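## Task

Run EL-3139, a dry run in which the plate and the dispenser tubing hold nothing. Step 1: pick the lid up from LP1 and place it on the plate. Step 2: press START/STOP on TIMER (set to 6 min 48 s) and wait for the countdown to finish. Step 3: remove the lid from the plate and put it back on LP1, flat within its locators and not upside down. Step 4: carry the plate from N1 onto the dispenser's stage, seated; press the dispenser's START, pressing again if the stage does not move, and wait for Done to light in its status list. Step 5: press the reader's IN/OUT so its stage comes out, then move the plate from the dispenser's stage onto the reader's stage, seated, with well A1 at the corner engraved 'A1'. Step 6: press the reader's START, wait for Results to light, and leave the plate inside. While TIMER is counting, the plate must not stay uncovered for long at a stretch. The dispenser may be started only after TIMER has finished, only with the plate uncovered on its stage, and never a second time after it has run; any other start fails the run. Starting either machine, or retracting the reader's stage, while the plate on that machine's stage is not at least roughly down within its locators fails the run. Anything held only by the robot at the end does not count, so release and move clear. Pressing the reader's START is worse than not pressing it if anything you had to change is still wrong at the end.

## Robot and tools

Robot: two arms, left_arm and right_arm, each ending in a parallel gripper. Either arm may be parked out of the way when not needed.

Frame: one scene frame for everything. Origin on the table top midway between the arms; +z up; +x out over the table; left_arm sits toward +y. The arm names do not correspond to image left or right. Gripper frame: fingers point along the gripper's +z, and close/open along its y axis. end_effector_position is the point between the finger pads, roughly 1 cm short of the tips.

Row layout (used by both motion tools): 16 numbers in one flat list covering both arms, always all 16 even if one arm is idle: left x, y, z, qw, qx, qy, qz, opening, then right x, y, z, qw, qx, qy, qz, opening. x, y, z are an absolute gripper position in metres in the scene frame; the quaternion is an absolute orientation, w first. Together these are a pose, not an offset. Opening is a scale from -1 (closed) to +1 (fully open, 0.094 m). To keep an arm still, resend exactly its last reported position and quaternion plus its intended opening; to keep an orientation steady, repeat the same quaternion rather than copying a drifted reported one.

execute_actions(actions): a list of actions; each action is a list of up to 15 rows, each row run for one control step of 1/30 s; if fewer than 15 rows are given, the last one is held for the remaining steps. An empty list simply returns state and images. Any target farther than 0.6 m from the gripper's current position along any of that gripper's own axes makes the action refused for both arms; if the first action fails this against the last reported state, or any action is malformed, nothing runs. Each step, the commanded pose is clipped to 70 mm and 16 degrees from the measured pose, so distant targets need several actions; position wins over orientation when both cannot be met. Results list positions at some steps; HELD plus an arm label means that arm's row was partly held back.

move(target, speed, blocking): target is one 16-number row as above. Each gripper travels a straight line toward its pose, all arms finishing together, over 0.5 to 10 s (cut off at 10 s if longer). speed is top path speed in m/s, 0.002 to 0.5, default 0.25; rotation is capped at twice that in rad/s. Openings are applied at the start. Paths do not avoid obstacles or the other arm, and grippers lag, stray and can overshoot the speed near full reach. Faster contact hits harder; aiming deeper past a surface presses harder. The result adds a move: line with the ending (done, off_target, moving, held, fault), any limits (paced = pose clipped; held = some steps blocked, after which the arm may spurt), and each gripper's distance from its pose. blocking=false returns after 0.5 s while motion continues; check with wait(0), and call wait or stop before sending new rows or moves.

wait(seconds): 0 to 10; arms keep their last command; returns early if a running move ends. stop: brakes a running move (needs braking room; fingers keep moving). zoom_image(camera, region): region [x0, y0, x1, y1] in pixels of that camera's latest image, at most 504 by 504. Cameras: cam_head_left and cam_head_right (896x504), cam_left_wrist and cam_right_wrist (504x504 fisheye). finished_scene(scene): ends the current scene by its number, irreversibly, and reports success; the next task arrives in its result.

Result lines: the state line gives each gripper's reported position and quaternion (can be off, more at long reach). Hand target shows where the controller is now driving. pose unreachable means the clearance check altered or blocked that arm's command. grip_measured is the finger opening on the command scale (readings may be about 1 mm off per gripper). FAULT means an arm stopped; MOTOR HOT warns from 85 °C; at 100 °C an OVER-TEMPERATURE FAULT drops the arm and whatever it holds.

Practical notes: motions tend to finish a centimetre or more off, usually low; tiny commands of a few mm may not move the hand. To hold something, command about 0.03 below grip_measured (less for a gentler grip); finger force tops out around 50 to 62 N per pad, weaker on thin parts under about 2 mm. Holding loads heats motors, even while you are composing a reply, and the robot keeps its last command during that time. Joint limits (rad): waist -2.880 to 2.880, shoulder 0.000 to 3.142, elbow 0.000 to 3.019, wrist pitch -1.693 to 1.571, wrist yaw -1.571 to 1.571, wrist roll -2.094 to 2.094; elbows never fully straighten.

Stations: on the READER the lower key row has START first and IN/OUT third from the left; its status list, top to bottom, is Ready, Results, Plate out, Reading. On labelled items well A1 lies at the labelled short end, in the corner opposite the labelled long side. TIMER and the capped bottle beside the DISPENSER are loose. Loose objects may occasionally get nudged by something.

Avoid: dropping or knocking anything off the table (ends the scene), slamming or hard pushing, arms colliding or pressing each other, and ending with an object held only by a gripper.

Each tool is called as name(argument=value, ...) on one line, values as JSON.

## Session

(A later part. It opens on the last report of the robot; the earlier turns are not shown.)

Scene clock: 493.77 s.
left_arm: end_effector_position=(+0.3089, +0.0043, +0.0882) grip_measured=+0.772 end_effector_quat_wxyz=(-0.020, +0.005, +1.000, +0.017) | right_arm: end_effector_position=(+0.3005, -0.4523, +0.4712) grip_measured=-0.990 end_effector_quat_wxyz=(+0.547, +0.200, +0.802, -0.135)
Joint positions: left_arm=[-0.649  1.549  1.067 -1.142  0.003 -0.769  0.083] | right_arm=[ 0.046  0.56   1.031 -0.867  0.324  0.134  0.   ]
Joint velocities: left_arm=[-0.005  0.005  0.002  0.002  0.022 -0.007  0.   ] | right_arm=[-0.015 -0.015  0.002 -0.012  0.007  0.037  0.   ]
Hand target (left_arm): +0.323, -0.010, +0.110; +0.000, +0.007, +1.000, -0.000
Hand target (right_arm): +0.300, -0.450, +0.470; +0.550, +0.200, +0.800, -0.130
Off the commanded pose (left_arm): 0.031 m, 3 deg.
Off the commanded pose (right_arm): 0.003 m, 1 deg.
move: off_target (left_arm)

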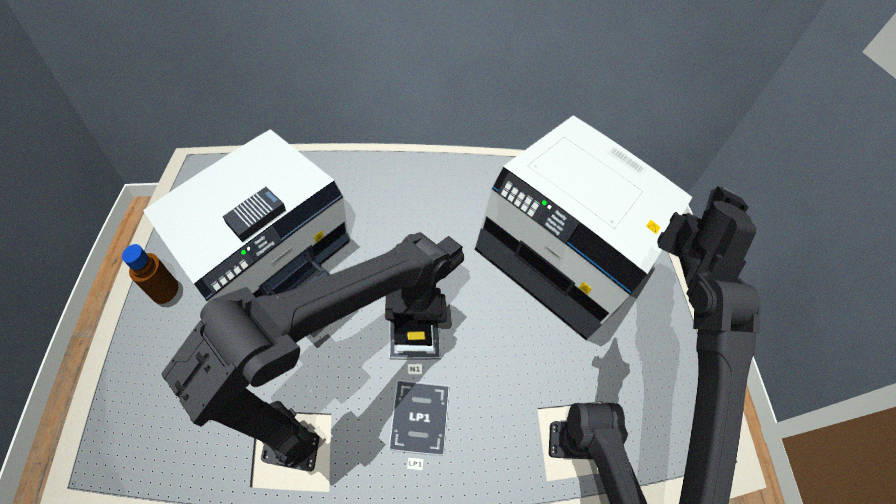

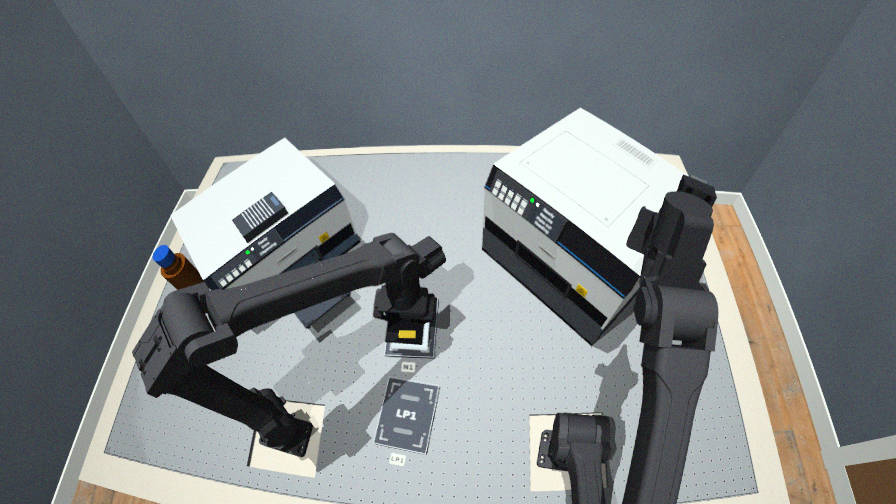

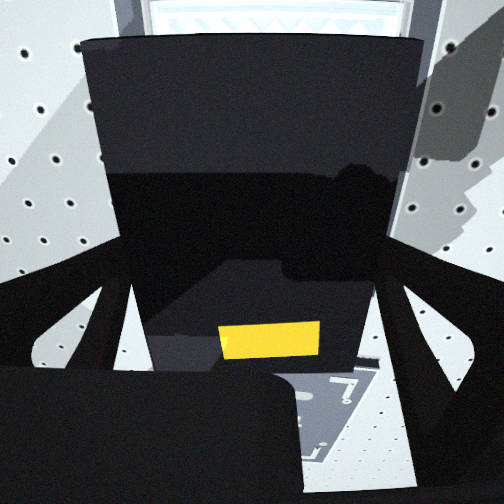

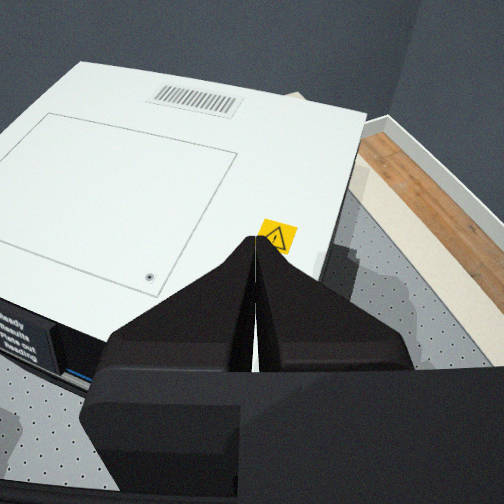

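move(target=[0.086,-0.006,0.10,0,0.062,0.998,0,0.74,0.30,-0.45,0.47,0.55,0.2,0.8,-0.13,-1], speed=0.2)

move(target=[0.085,-0.002,0.048,0,0.062,0.998,0,0.74,0.30,-0.45,0.47,0.55,0.2,0.8,-0.13,-1], speed=0.08)

zoom_image(camera="cam_head_right", region=[360,280,460,380])

Scene clock: 497.87 s.
left_arm: end_effector_position=(+0.0835, -0.0095, +0.1032) grip_measured=+0.772 end_effector_quat_wxyz=(-0.004, +0.072, +0.997, -0.001) | right_arm: end_effector_position=(+0.3005, -0.4523, +0.4712) grip_measured=-0.990 end_effector_quat_wxyz=(+0.547, +0.200, +0.802, -0.135)
Joint positions: left_arm=[-1.226  1.234  0.798 -1.135  0.009 -1.213  0.083] | right_arm=[ 0.046  0.56   1.031 -0.867  0.324  0.134  0.   ]
Joint velocities: left_arm=[-0.005  0.005  0.007 -0.002 -0.007 -0.081  0.   ] | right_arm=[ 0.005 -0.005 -0.002  0.002  0.051 -0.081  0.   ]
Hand target (left_arm): +0.083, -0.004, +0.100; -0.004, +0.062, +0.998, +0.003
Hand target (right_arm): +0.300, -0.450, +0.470; +0.550, +0.200, +0.800, -0.130
Off the commanded pose (left_arm): 0.005 m, 1 deg.
Off the commanded pose (right_arm): 0.003 m, 1 deg.
move: done

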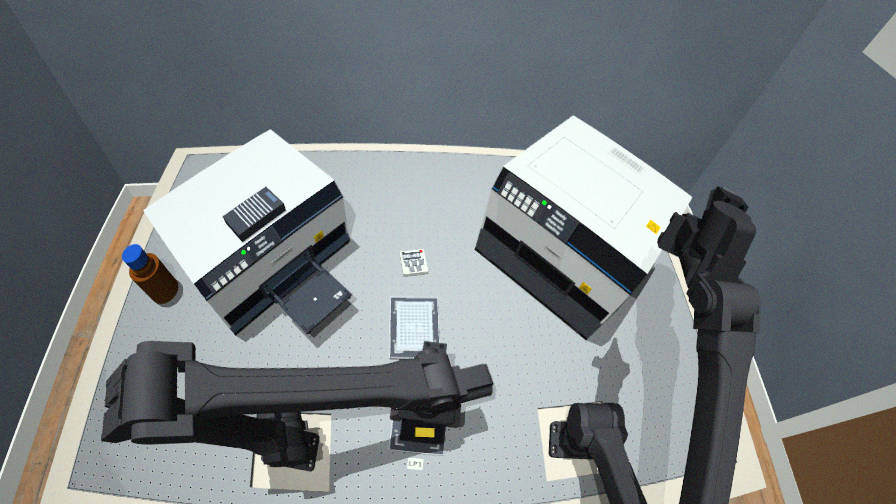

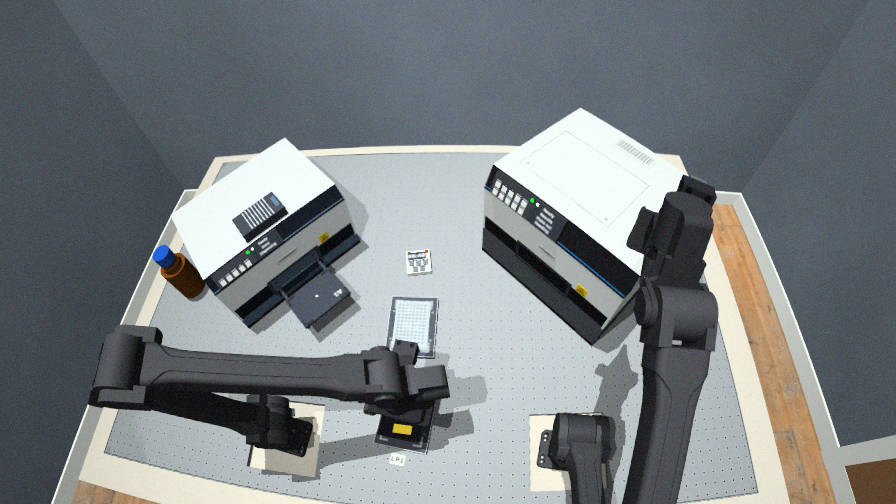

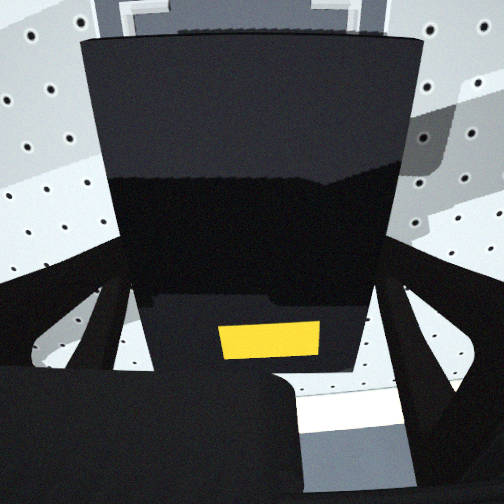

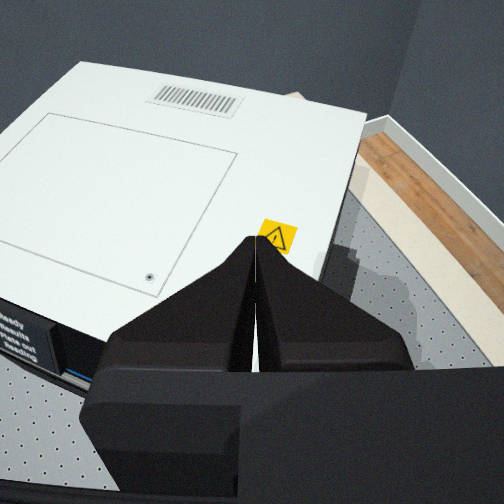

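Scene clock: 498.90 s.
left_arm: end_effector_position=(+0.0835, -0.0060, +0.0547) grip_measured=+0.772 end_effector_quat_wxyz=(-0.000, +0.071, +0.997, -0.006) | right_arm: end_effector_position=(+0.3005, -0.4523, +0.4712) grip_measured=-0.990 end_effector_quat_wxyz=(+0.547, +0.200, +0.802, -0.135)
Joint positions: left_arm=[-1.226  1.294  0.703 -0.968  0.004 -1.214  0.083] | right_arm=[ 0.046  0.56   1.031 -0.867  0.324  0.134  0.   ]
Joint velocities: left_arm=[ 0.005 -0.005 -0.012  0.007 -0.037 -0.081 -0.   ] | right_arm=[-0.005 -0.005 -0.007 -0.017 -0.037 -0.051 -0.   ]
Hand target (left_arm): +0.085, -0.002, +0.048; +0.000, +0.062, +0.998, -0.000
Hand target (right_arm): +0.300, -0.450, +0.470; +0.550, +0.200, +0.800, -0.130
Off the commanded pose (left_arm): 0.008 m, 1 deg.
Off the commanded pose (right_arm): 0.003 m, 1 deg.
move: done

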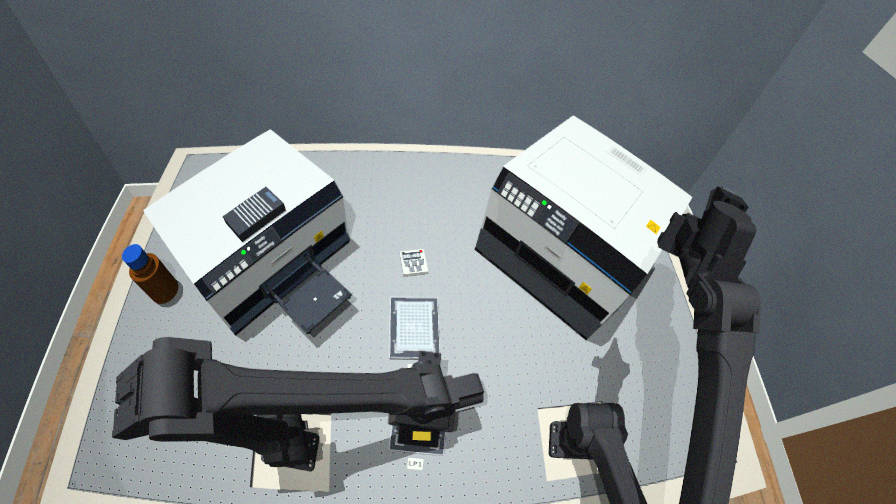

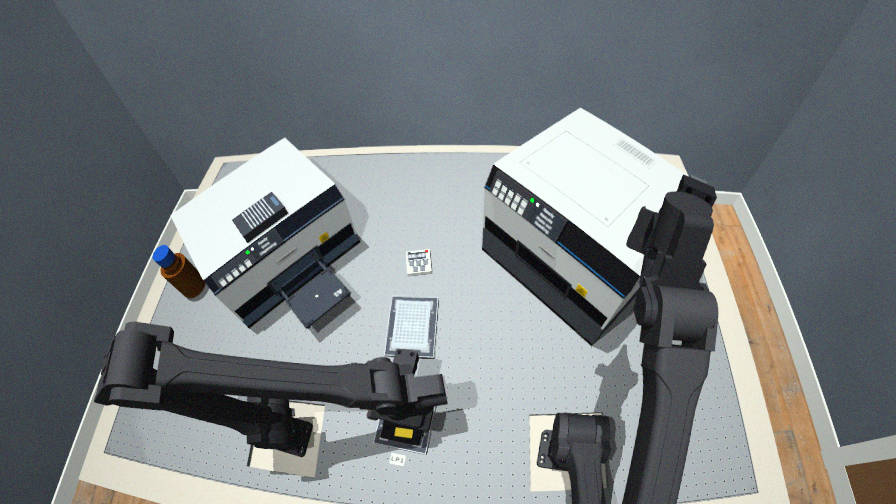

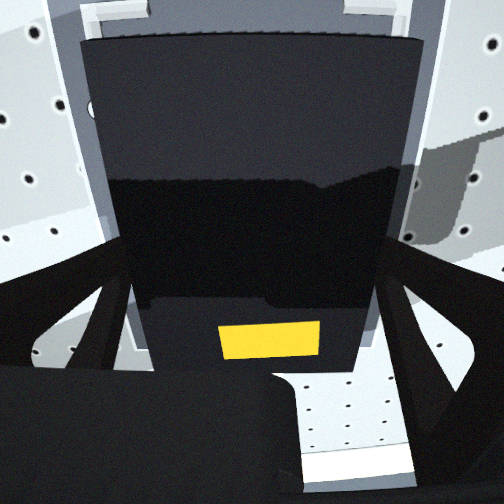

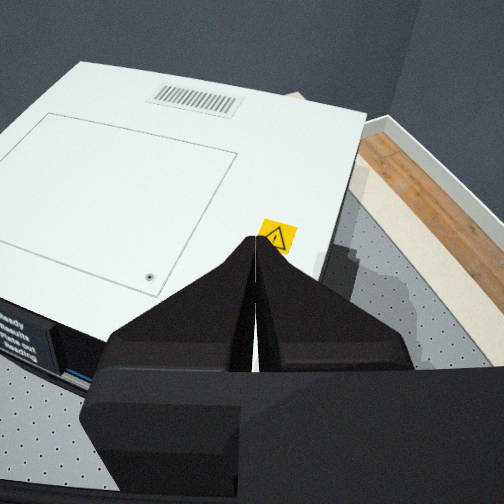

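Region (360, 280, 460, 380) of cam_head_right's 896x504 image, scaled by 5.040, with more detail than that image has.

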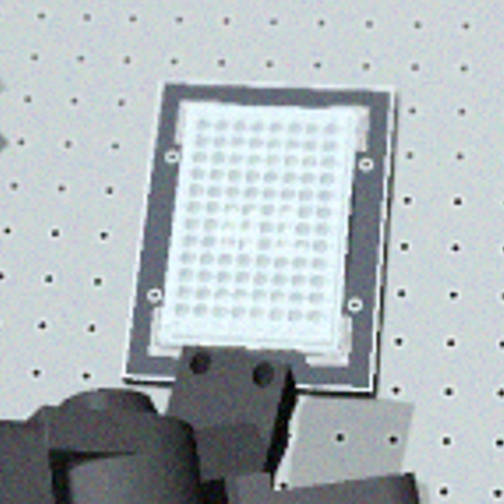

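execute_actions(actions=[])

Scene clock: 513.43 s.
left_arm: end_effector_position=(+0.0835, -0.0060, +0.0547) grip_measured=+0.772 end_effector_quat_wxyz=(-0.000, +0.071, +0.997, -0.006) | right_arm: end_effector_position=(+0.3005, -0.4523, +0.4712) grip_measured=-0.990 end_effector_quat_wxyz=(+0.547, +0.200, +0.802, -0.135)
Joint positions: left_arm=[-1.226  1.294  0.703 -0.968  0.004 -1.214  0.083] | right_arm=[ 0.046  0.56   1.031 -0.867  0.324  0.134  0.   ]
Joint velocities: left_arm=[-0.005 -0.005 -0.032 -0.032  0.007 -0.022 -0.   ] | right_arm=[-0.015 -0.005  0.017 -0.012  0.022 -0.022 -0.   ]
Hand target (left_arm): +0.085, -0.002, +0.048; +0.000, +0.062, +0.998, -0.000
Hand target (right_arm): +0.300, -0.450, +0.470; +0.550, +0.200, +0.800, -0.130
Off the commanded pose (left_arm): 0.008 m, 1 deg.
Off the commanded pose (right_arm): 0.003 m, 1 deg.

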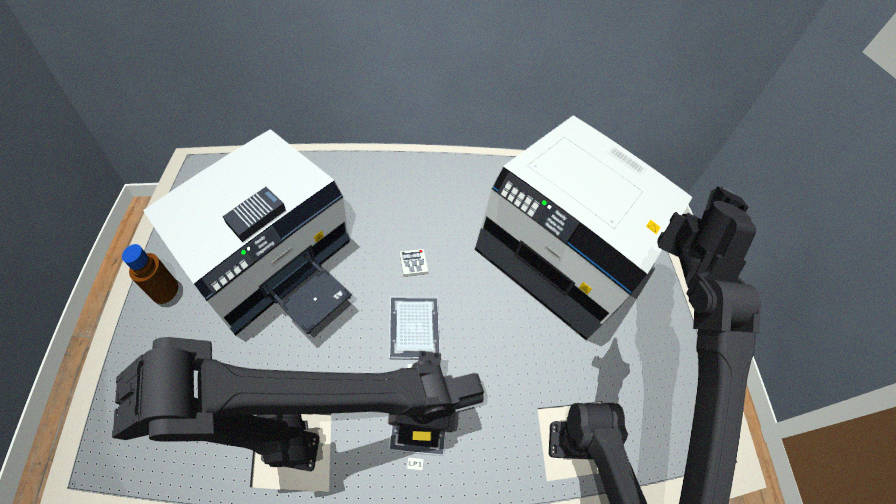

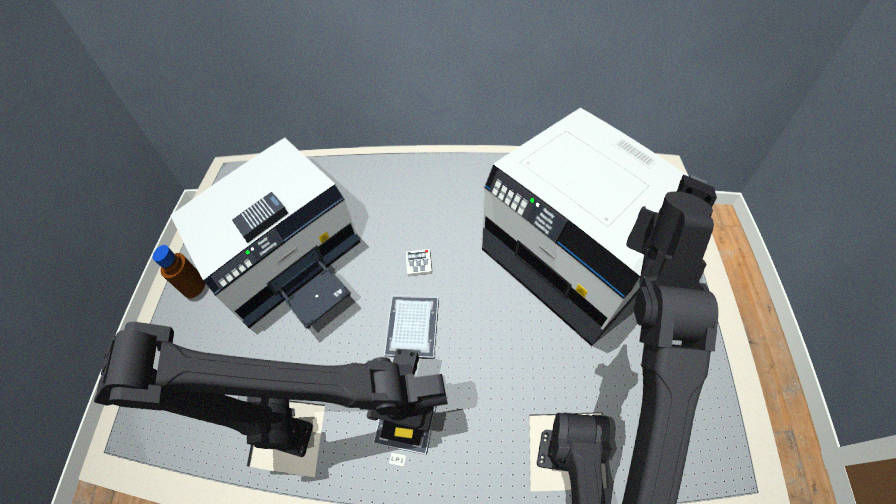

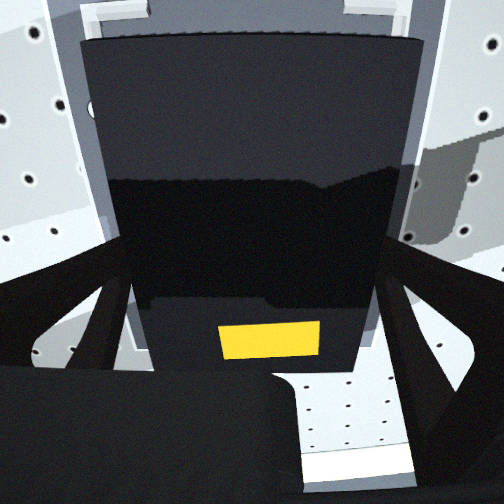

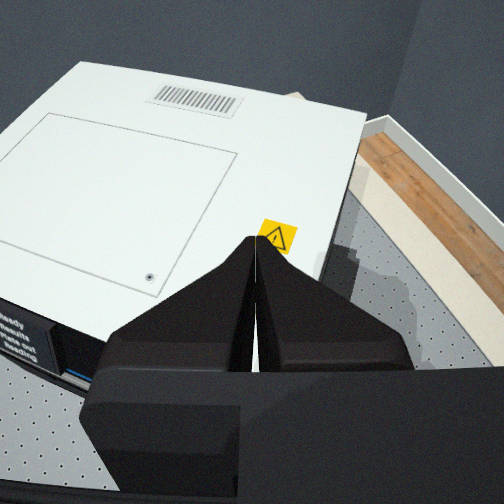

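execute_actions(actions=[[[0.092,0.0,0.047,0,0.062,0.998,0,0.74,0.30,-0.45,0.47,0.55,0.2,0.8,-0.13,-1]]])

Scene clock: 515.00 s.
left_arm: end_effector_position=(+0.0904, -0.0052, +0.0547) grip_measured=+0.772 end_effector_quat_wxyz=(+0.000, +0.060, +0.998, -0.007) | right_arm: end_effector_position=(+0.3005, -0.4523, +0.4712) grip_measured=-0.990 end_effector_quat_wxyz=(+0.547, +0.200, +0.802, -0.135)
Joint positions: left_arm=[-1.204  1.294  0.703 -0.965  0.004 -1.214  0.083] | right_arm=[ 0.046  0.56   1.031 -0.867  0.324  0.134  0.   ]
Joint velocities: left_arm=[-0.024 -0.015 -0.002 -0.022 -0.022 -0.037  0.   ] | right_arm=[-0.005 -0.005 -0.007  0.022 -0.095 -0.007  0.001]
Hand target (left_arm): +0.092, -0.000, +0.047; +0.000, +0.062, +0.998, -0.000
Hand target (right_arm): +0.300, -0.450, +0.470; +0.550, +0.200, +0.800, -0.130
Off the commanded pose (left_arm): 0.009 m, 1 deg.
Off the commanded pose (right_arm): 0.003 m, 1 deg.
Step readings (end_effector_position):
0: left_arm (+0.0835, -0.0060, +0.0547) | right_arm (+0.3005, -0.4523, +0.4712)
1: left_arm (+0.0840, -0.0060, +0.0547) | right_arm (+0.3005, -0.4523, +0.4712)
2: left_arm (+0.0851, -0.0060, +0.0547) | right_arm (+0.3005, -0.4523, +0.4712)
4: left_arm (+0.0879, -0.0056, +0.0547) | right_arm (+0.3005, -0.4523, +0.4712)
8: left_arm (+0.0904, -0.0052, +0.0547) | right_arm (+0.3005, -0.4523, +0.4712)
15: end_effector_position above

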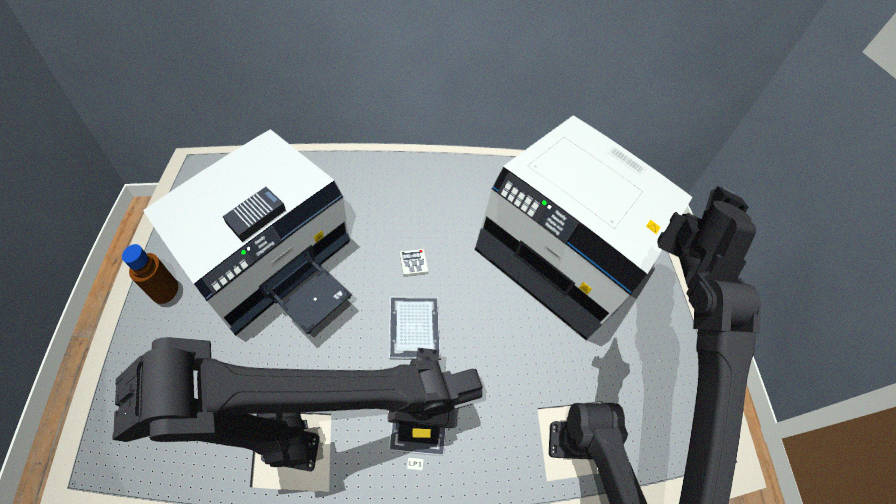

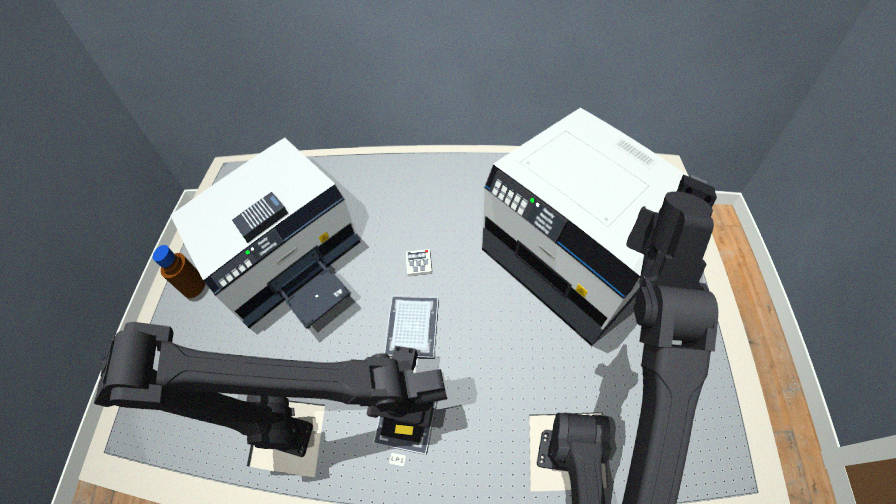

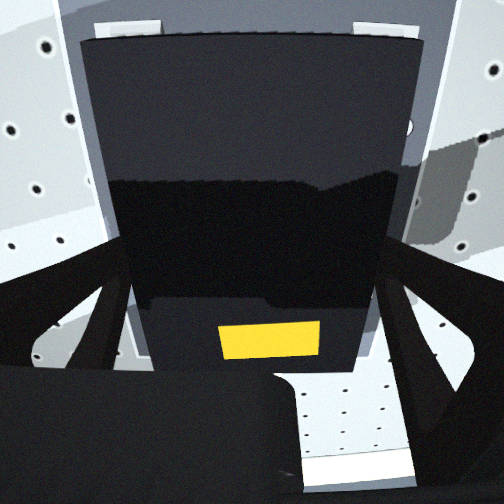

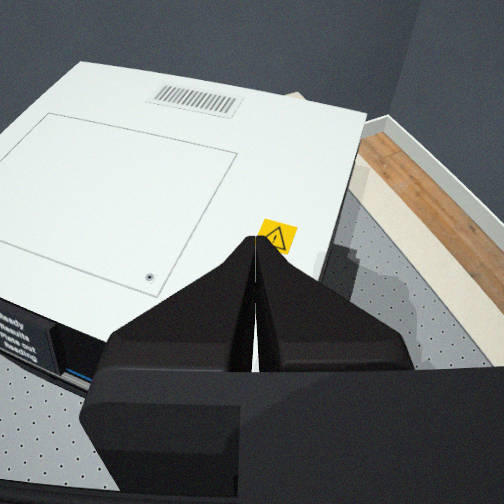

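execute_actions(actions=[[[0.080,-0.002,0.047,0,0.064,0.998,0,0.74,0.30,-0.45,0.47,0.55,0.2,0.8,-0.13,-1]],[[0.0892,-0.001,0.046,0,0.064,0.998,0,0.74,0.30,-0.45,0.47,0.55,0.2,0.8,-0.13,-1]]])

Scene clock: 517.53 s.
left_arm: end_effector_position=(+0.0874, -0.0066, +0.0547) grip_measured=+0.772 end_effector_quat_wxyz=(+0.001, +0.061, +0.998, -0.009) | right_arm: end_effector_position=(+0.3005, -0.4523, +0.4712) grip_measured=-0.990 end_effector_quat_wxyz=(+0.547, +0.200, +0.802, -0.135)
Joint positions: left_arm=[-1.215  1.294  0.703 -0.962  0.003 -1.223  0.083] | right_arm=[ 0.046  0.56   1.031 -0.867  0.324  0.134  0.   ]
Joint velocities: left_arm=[-0.015 -0.005  0.007  0.007 -0.037 -0.022 -0.001] | right_arm=[ 0.005  0.015  0.007 -0.002  0.007  0.007  0.   ]
Hand target (left_arm): +0.089, -0.001, +0.046; +0.000, +0.064, +0.998, -0.000
Hand target (right_arm): +0.300, -0.450, +0.470; +0.550, +0.200, +0.800, -0.130
Off the commanded pose (left_arm): 0.011 m, 1 deg.
Off the commanded pose (right_arm): 0.003 m, 1 deg.
Step readings (end_effector_position; steps 1 to 15: 1st action; 16 to 30: 2nd action):
0: left_arm (+0.0904, -0.0052, +0.0547) | right_arm (+0.3005, -0.4523, +0.4712)
1: left_arm (+0.0899, -0.0053, +0.0547) | right_arm (+0.3005, -0.4523, +0.4712)
2: left_arm (+0.0887, -0.0055, +0.0547) | right_arm (+0.3005, -0.4523, +0.4712)
4: left_arm (+0.0854, -0.0063, +0.0547) | right_arm (+0.3005, -0.4523, +0.4712)
8: left_arm (+0.0826, -0.0069, +0.0547) | right_arm (+0.3005, -0.4523, +0.4712)
15: left_arm (+0.0826, -0.0069, +0.0547) | right_arm (+0.3005, -0.4523, +0.4712)
16: left_arm (+0.0830, -0.0070, +0.0547) | right_arm (+0.3005, -0.4523, +0.4712)
17: left_arm (+0.0837, -0.0070, +0.0547) | right_arm (+0.3005, -0.4523, +0.4712)
19: left_arm (+0.0857, -0.0069, +0.0547) | right_arm (+0.3005, -0.4523, +0.4712)
23: left_arm (+0.0874, -0.0066, +0.0547) | right_arm (+0.3005, -0.4523, +0.4712)
30: end_effector_position above

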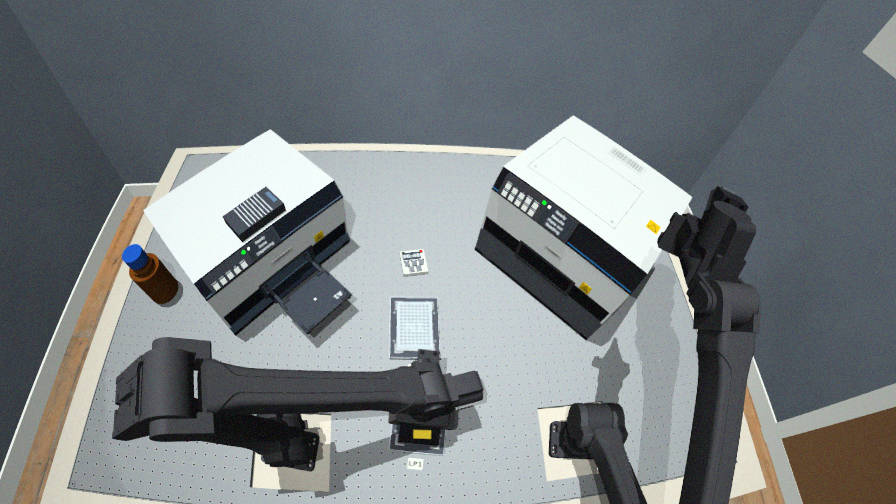

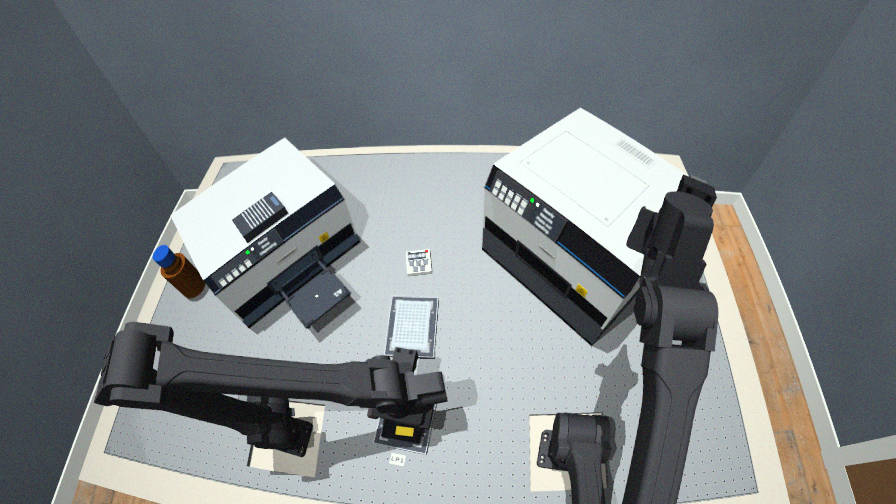

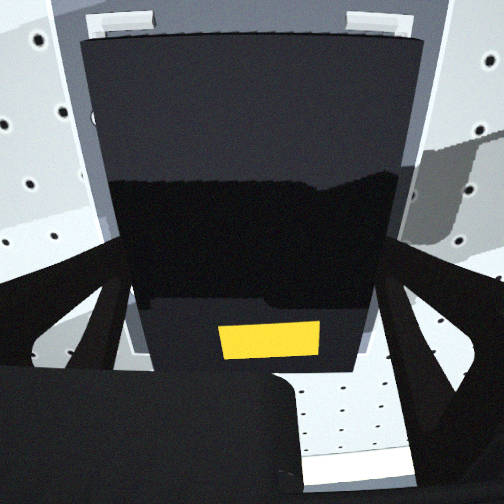

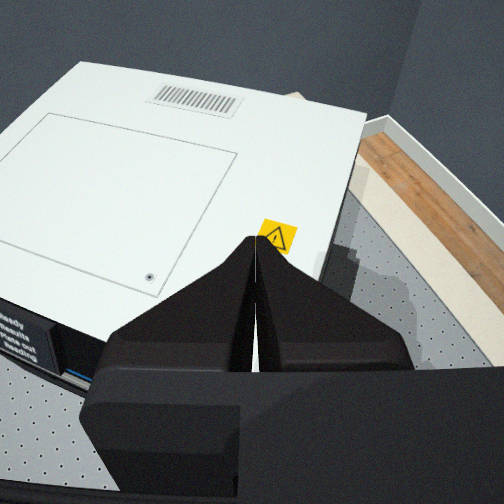

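execute_actions(actions=[[[0.0885,0.001,0.040,0,0.066,0.998,0,0.74,0.30,-0.45,0.47,0.55,0.2,0.8,-0.13,-1]]])

Scene clock: 519.57 s.
left_arm: end_effector_position=(+0.0867, -0.0036, +0.0480) grip_measured=+0.772 end_effector_quat_wxyz=(+0.001, +0.063, +0.998, -0.008) | right_arm: end_effector_position=(+0.3005, -0.4523, +0.4712) grip_measured=-0.990 end_effector_quat_wxyz=(+0.547, +0.200, +0.802, -0.135)
Joint positions: left_arm=[-1.215  1.3    0.687 -0.942  0.003 -1.219  0.083] | right_arm=[ 0.046  0.56   1.031 -0.867  0.324  0.134  0.   ]
Joint velocities: left_arm=[ 0.015 -0.005 -0.002  0.007 -0.051  0.007 -0.   ] | right_arm=[ 0.005 -0.015  0.017 -0.002  0.022 -0.022 -0.   ]
Hand target (left_arm): +0.088, +0.001, +0.040; +0.000, +0.066, +0.998, +0.000
Hand target (right_arm): +0.300, -0.450, +0.470; +0.550, +0.200, +0.800, -0.130
Off the commanded pose (left_arm): 0.009 m, 1 deg.
Off the commanded pose (right_arm): 0.003 m, 1 deg.
Step readings (end_effector_position):
0: left_arm (+0.0874, -0.0066, +0.0547) | right_arm (+0.3005, -0.4523, +0.4712)
1: left_arm (+0.0875, -0.0068, +0.0540) | right_arm (+0.3005, -0.4523, +0.4712)
2: left_arm (+0.0875, -0.0069, +0.0531) | right_arm (+0.3005, -0.4523, +0.4712)
4: left_arm (+0.0871, -0.0054, +0.0507) | right_arm (+0.3005, -0.4523, +0.4712)
8: left_arm (+0.0866, -0.0033, +0.0482) | right_arm (+0.3005, -0.4523, +0.4712)
15: end_effector_position above

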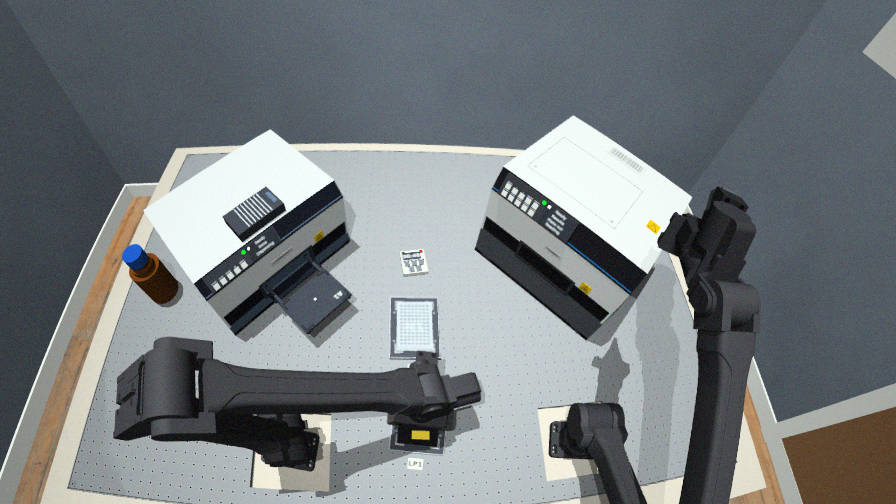

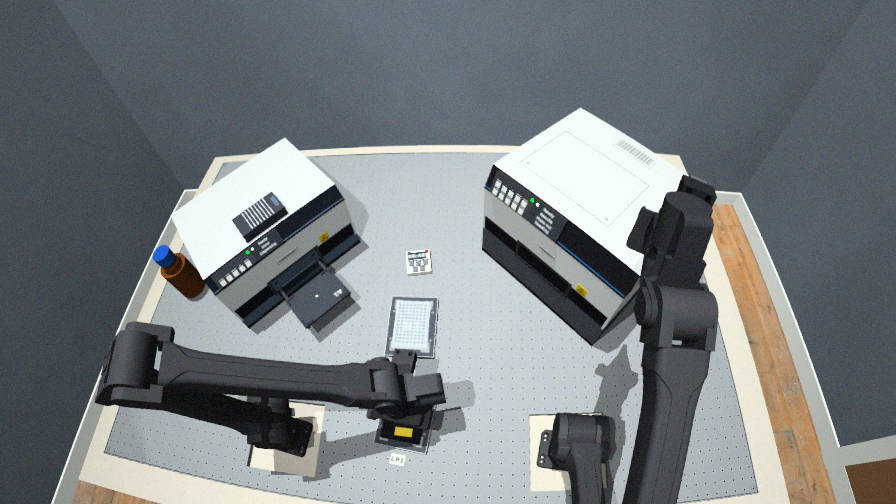

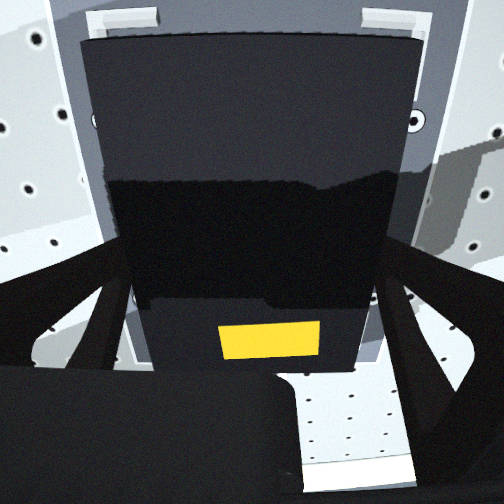

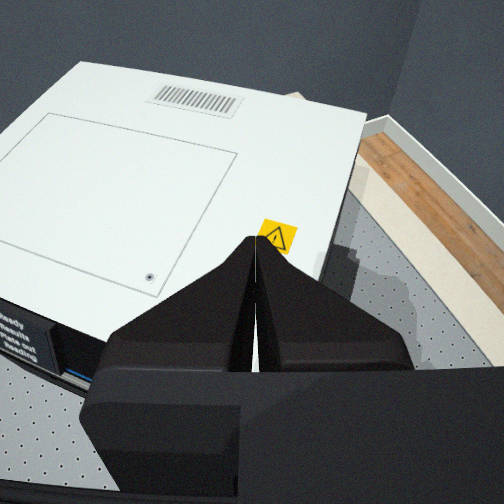

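execute_actions(actions=[[[0.090,-0.004,0.039,0,0.066,0.998,0,0.74,0.30,-0.45,0.47,0.55,0.2,0.8,-0.13,-1]]])

Scene clock: 521.67 s.
left_arm: end_effector_position=(+0.0867, -0.0034, +0.0430) grip_measured=+0.772 end_effector_quat_wxyz=(-0.001, +0.064, +0.998, -0.002) | right_arm: end_effector_position=(+0.3005, -0.4523, +0.4712) grip_measured=-0.990 end_effector_quat_wxyz=(+0.547, +0.200, +0.802, -0.135)
Joint positions: left_arm=[-1.215  1.318  0.687 -0.937  0.003 -1.218  0.083] | right_arm=[ 0.046  0.56   1.031 -0.867  0.324  0.134  0.   ]
Joint velocities: left_arm=[-0.015  0.005  0.002 -0.002  0.037  0.007 -0.   ] | right_arm=[-0.015 -0.005  0.002 -0.022 -0.022 -0.037 -0.001]
Hand target (left_arm): +0.090, -0.004, +0.039; +0.000, +0.066, +0.998, -0.000
Hand target (right_arm): +0.300, -0.450, +0.470; +0.550, +0.200, +0.800, -0.130
Off the commanded pose (left_arm): 0.005 m, 0 deg.
Off the commanded pose (right_arm): 0.003 m, 1 deg.
Step readings (end_effector_position):
0: left_arm (+0.0867, -0.0036, +0.0480) | right_arm (+0.3005, -0.4523, +0.4712)
1: left_arm (+0.0867, -0.0037, +0.0478) | right_arm (+0.3005, -0.4523, +0.4712)
2: left_arm (+0.0868, -0.0039, +0.0471) | right_arm (+0.3005, -0.4523, +0.4712)
4: left_arm (+0.0868, -0.0039, +0.0453) | right_arm (+0.3005, -0.4523, +0.4712)
8: left_arm (+0.0867, -0.0034, +0.0430) | right_arm (+0.3005, -0.4523, +0.4712)
15: end_effector_position above

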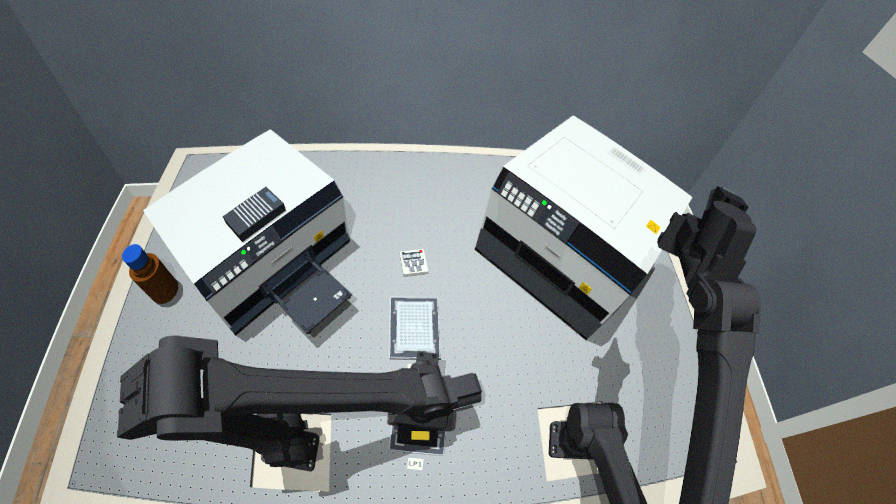

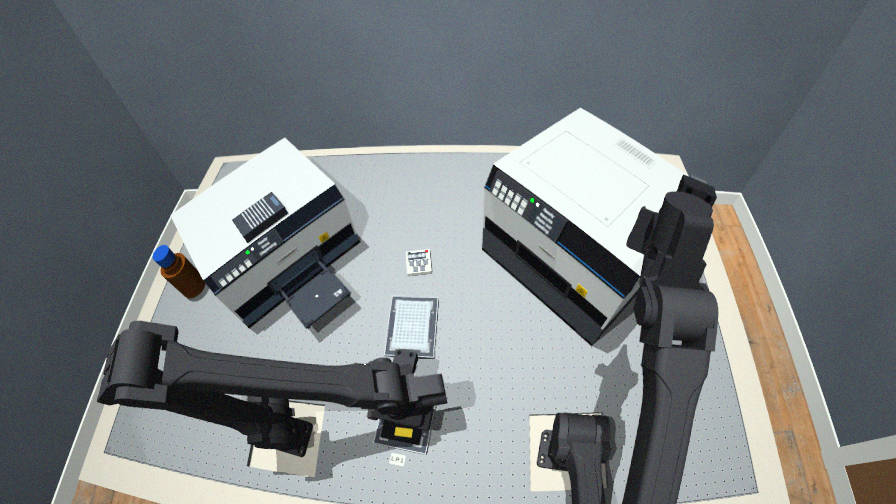

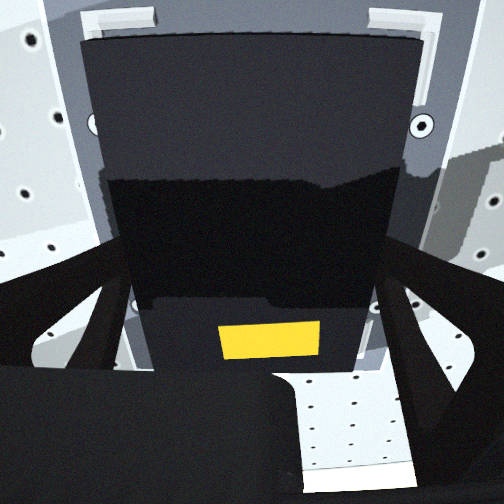

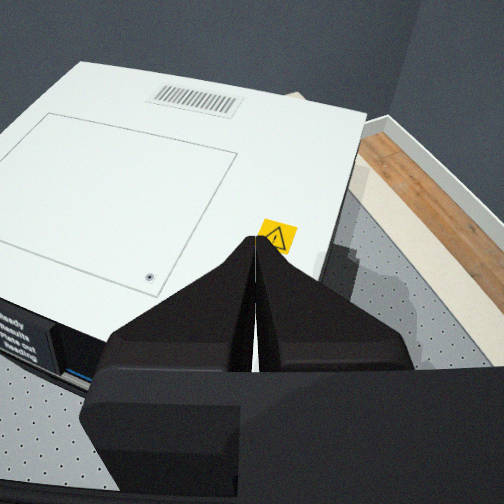

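execute_actions(actions=[[[0.0915,-0.002,0.040,0.003,0.066,0.998,-0.0085,0.74,0.30,-0.45,0.47,0.55,0.2,0.8,-0.13,-1]]])

Scene clock: 524.93 s.
left_arm: end_effector_position=(+0.0886, -0.0062, +0.0430) grip_measured=+0.772 end_effector_quat_wxyz=(+0.001, +0.065, +0.998, -0.008) | right_arm: end_effector_position=(+0.3005, -0.4523, +0.4712) grip_measured=-0.990 end_effector_quat_wxyz=(+0.547, +0.200, +0.802, -0.135)
Joint positions: left_arm=[-1.211  1.318  0.687 -0.924  0.003 -1.212  0.083] | right_arm=[ 0.046  0.56   1.031 -0.867  0.324  0.134  0.   ]
Joint velocities: left_arm=[-0.005 -0.005 -0.002 -0.007 -0.022 -0.007 -0.001] | right_arm=[-0.015  0.005 -0.002  0.012 -0.022 -0.022  0.   ]
Hand target (left_arm): +0.091, -0.002, +0.040; +0.003, +0.066, +0.998, -0.009
Hand target (right_arm): +0.300, -0.450, +0.470; +0.550, +0.200, +0.800, -0.130
Off the commanded pose (left_arm): 0.006 m, 0 deg.
Off the commanded pose (right_arm): 0.003 m, 1 deg.
Step readings (end_effector_position):
0: left_arm (+0.0867, -0.0034, +0.0430) | right_arm (+0.3005, -0.4523, +0.4712)
1: left_arm (+0.0868, -0.0040, +0.0430) | right_arm (+0.3005, -0.4523, +0.4712)
2: left_arm (+0.0872, -0.0047, +0.0430) | right_arm (+0.3005, -0.4523, +0.4712)
4: left_arm (+0.0881, -0.0059, +0.0430) | right_arm (+0.3005, -0.4523, +0.4712)
8: left_arm (+0.0886, -0.0062, +0.0430) | right_arm (+0.3005, -0.4523, +0.4712)
15: end_effector_position above

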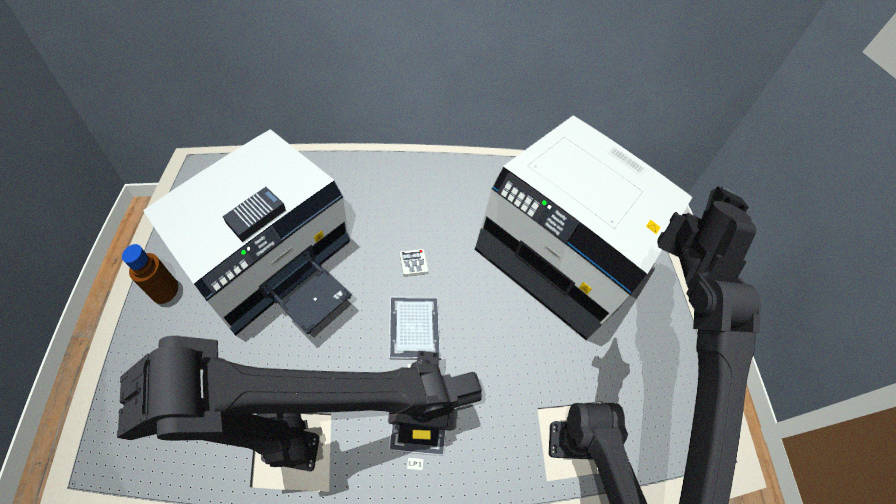

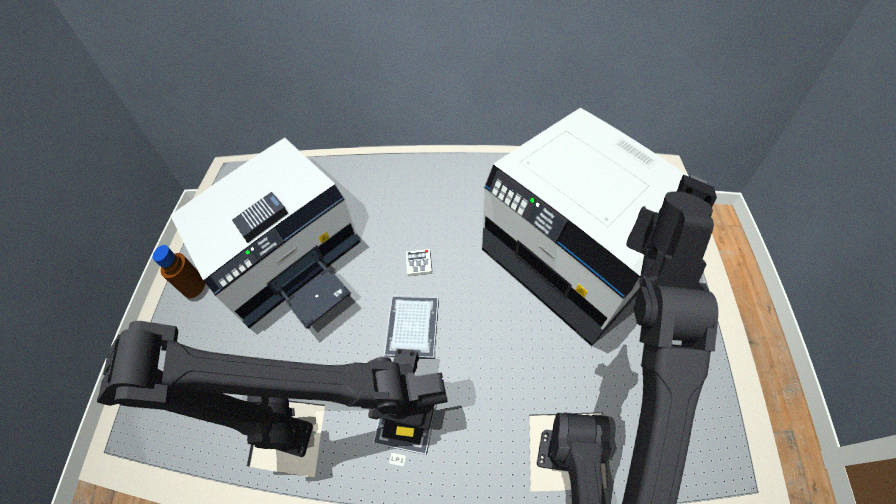

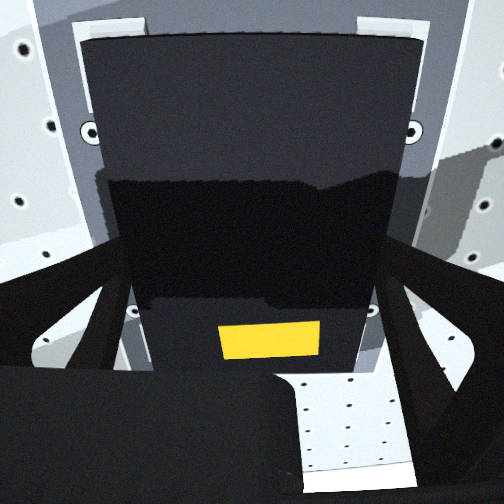

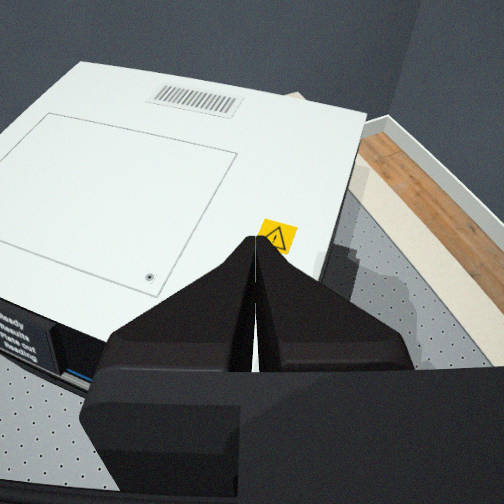

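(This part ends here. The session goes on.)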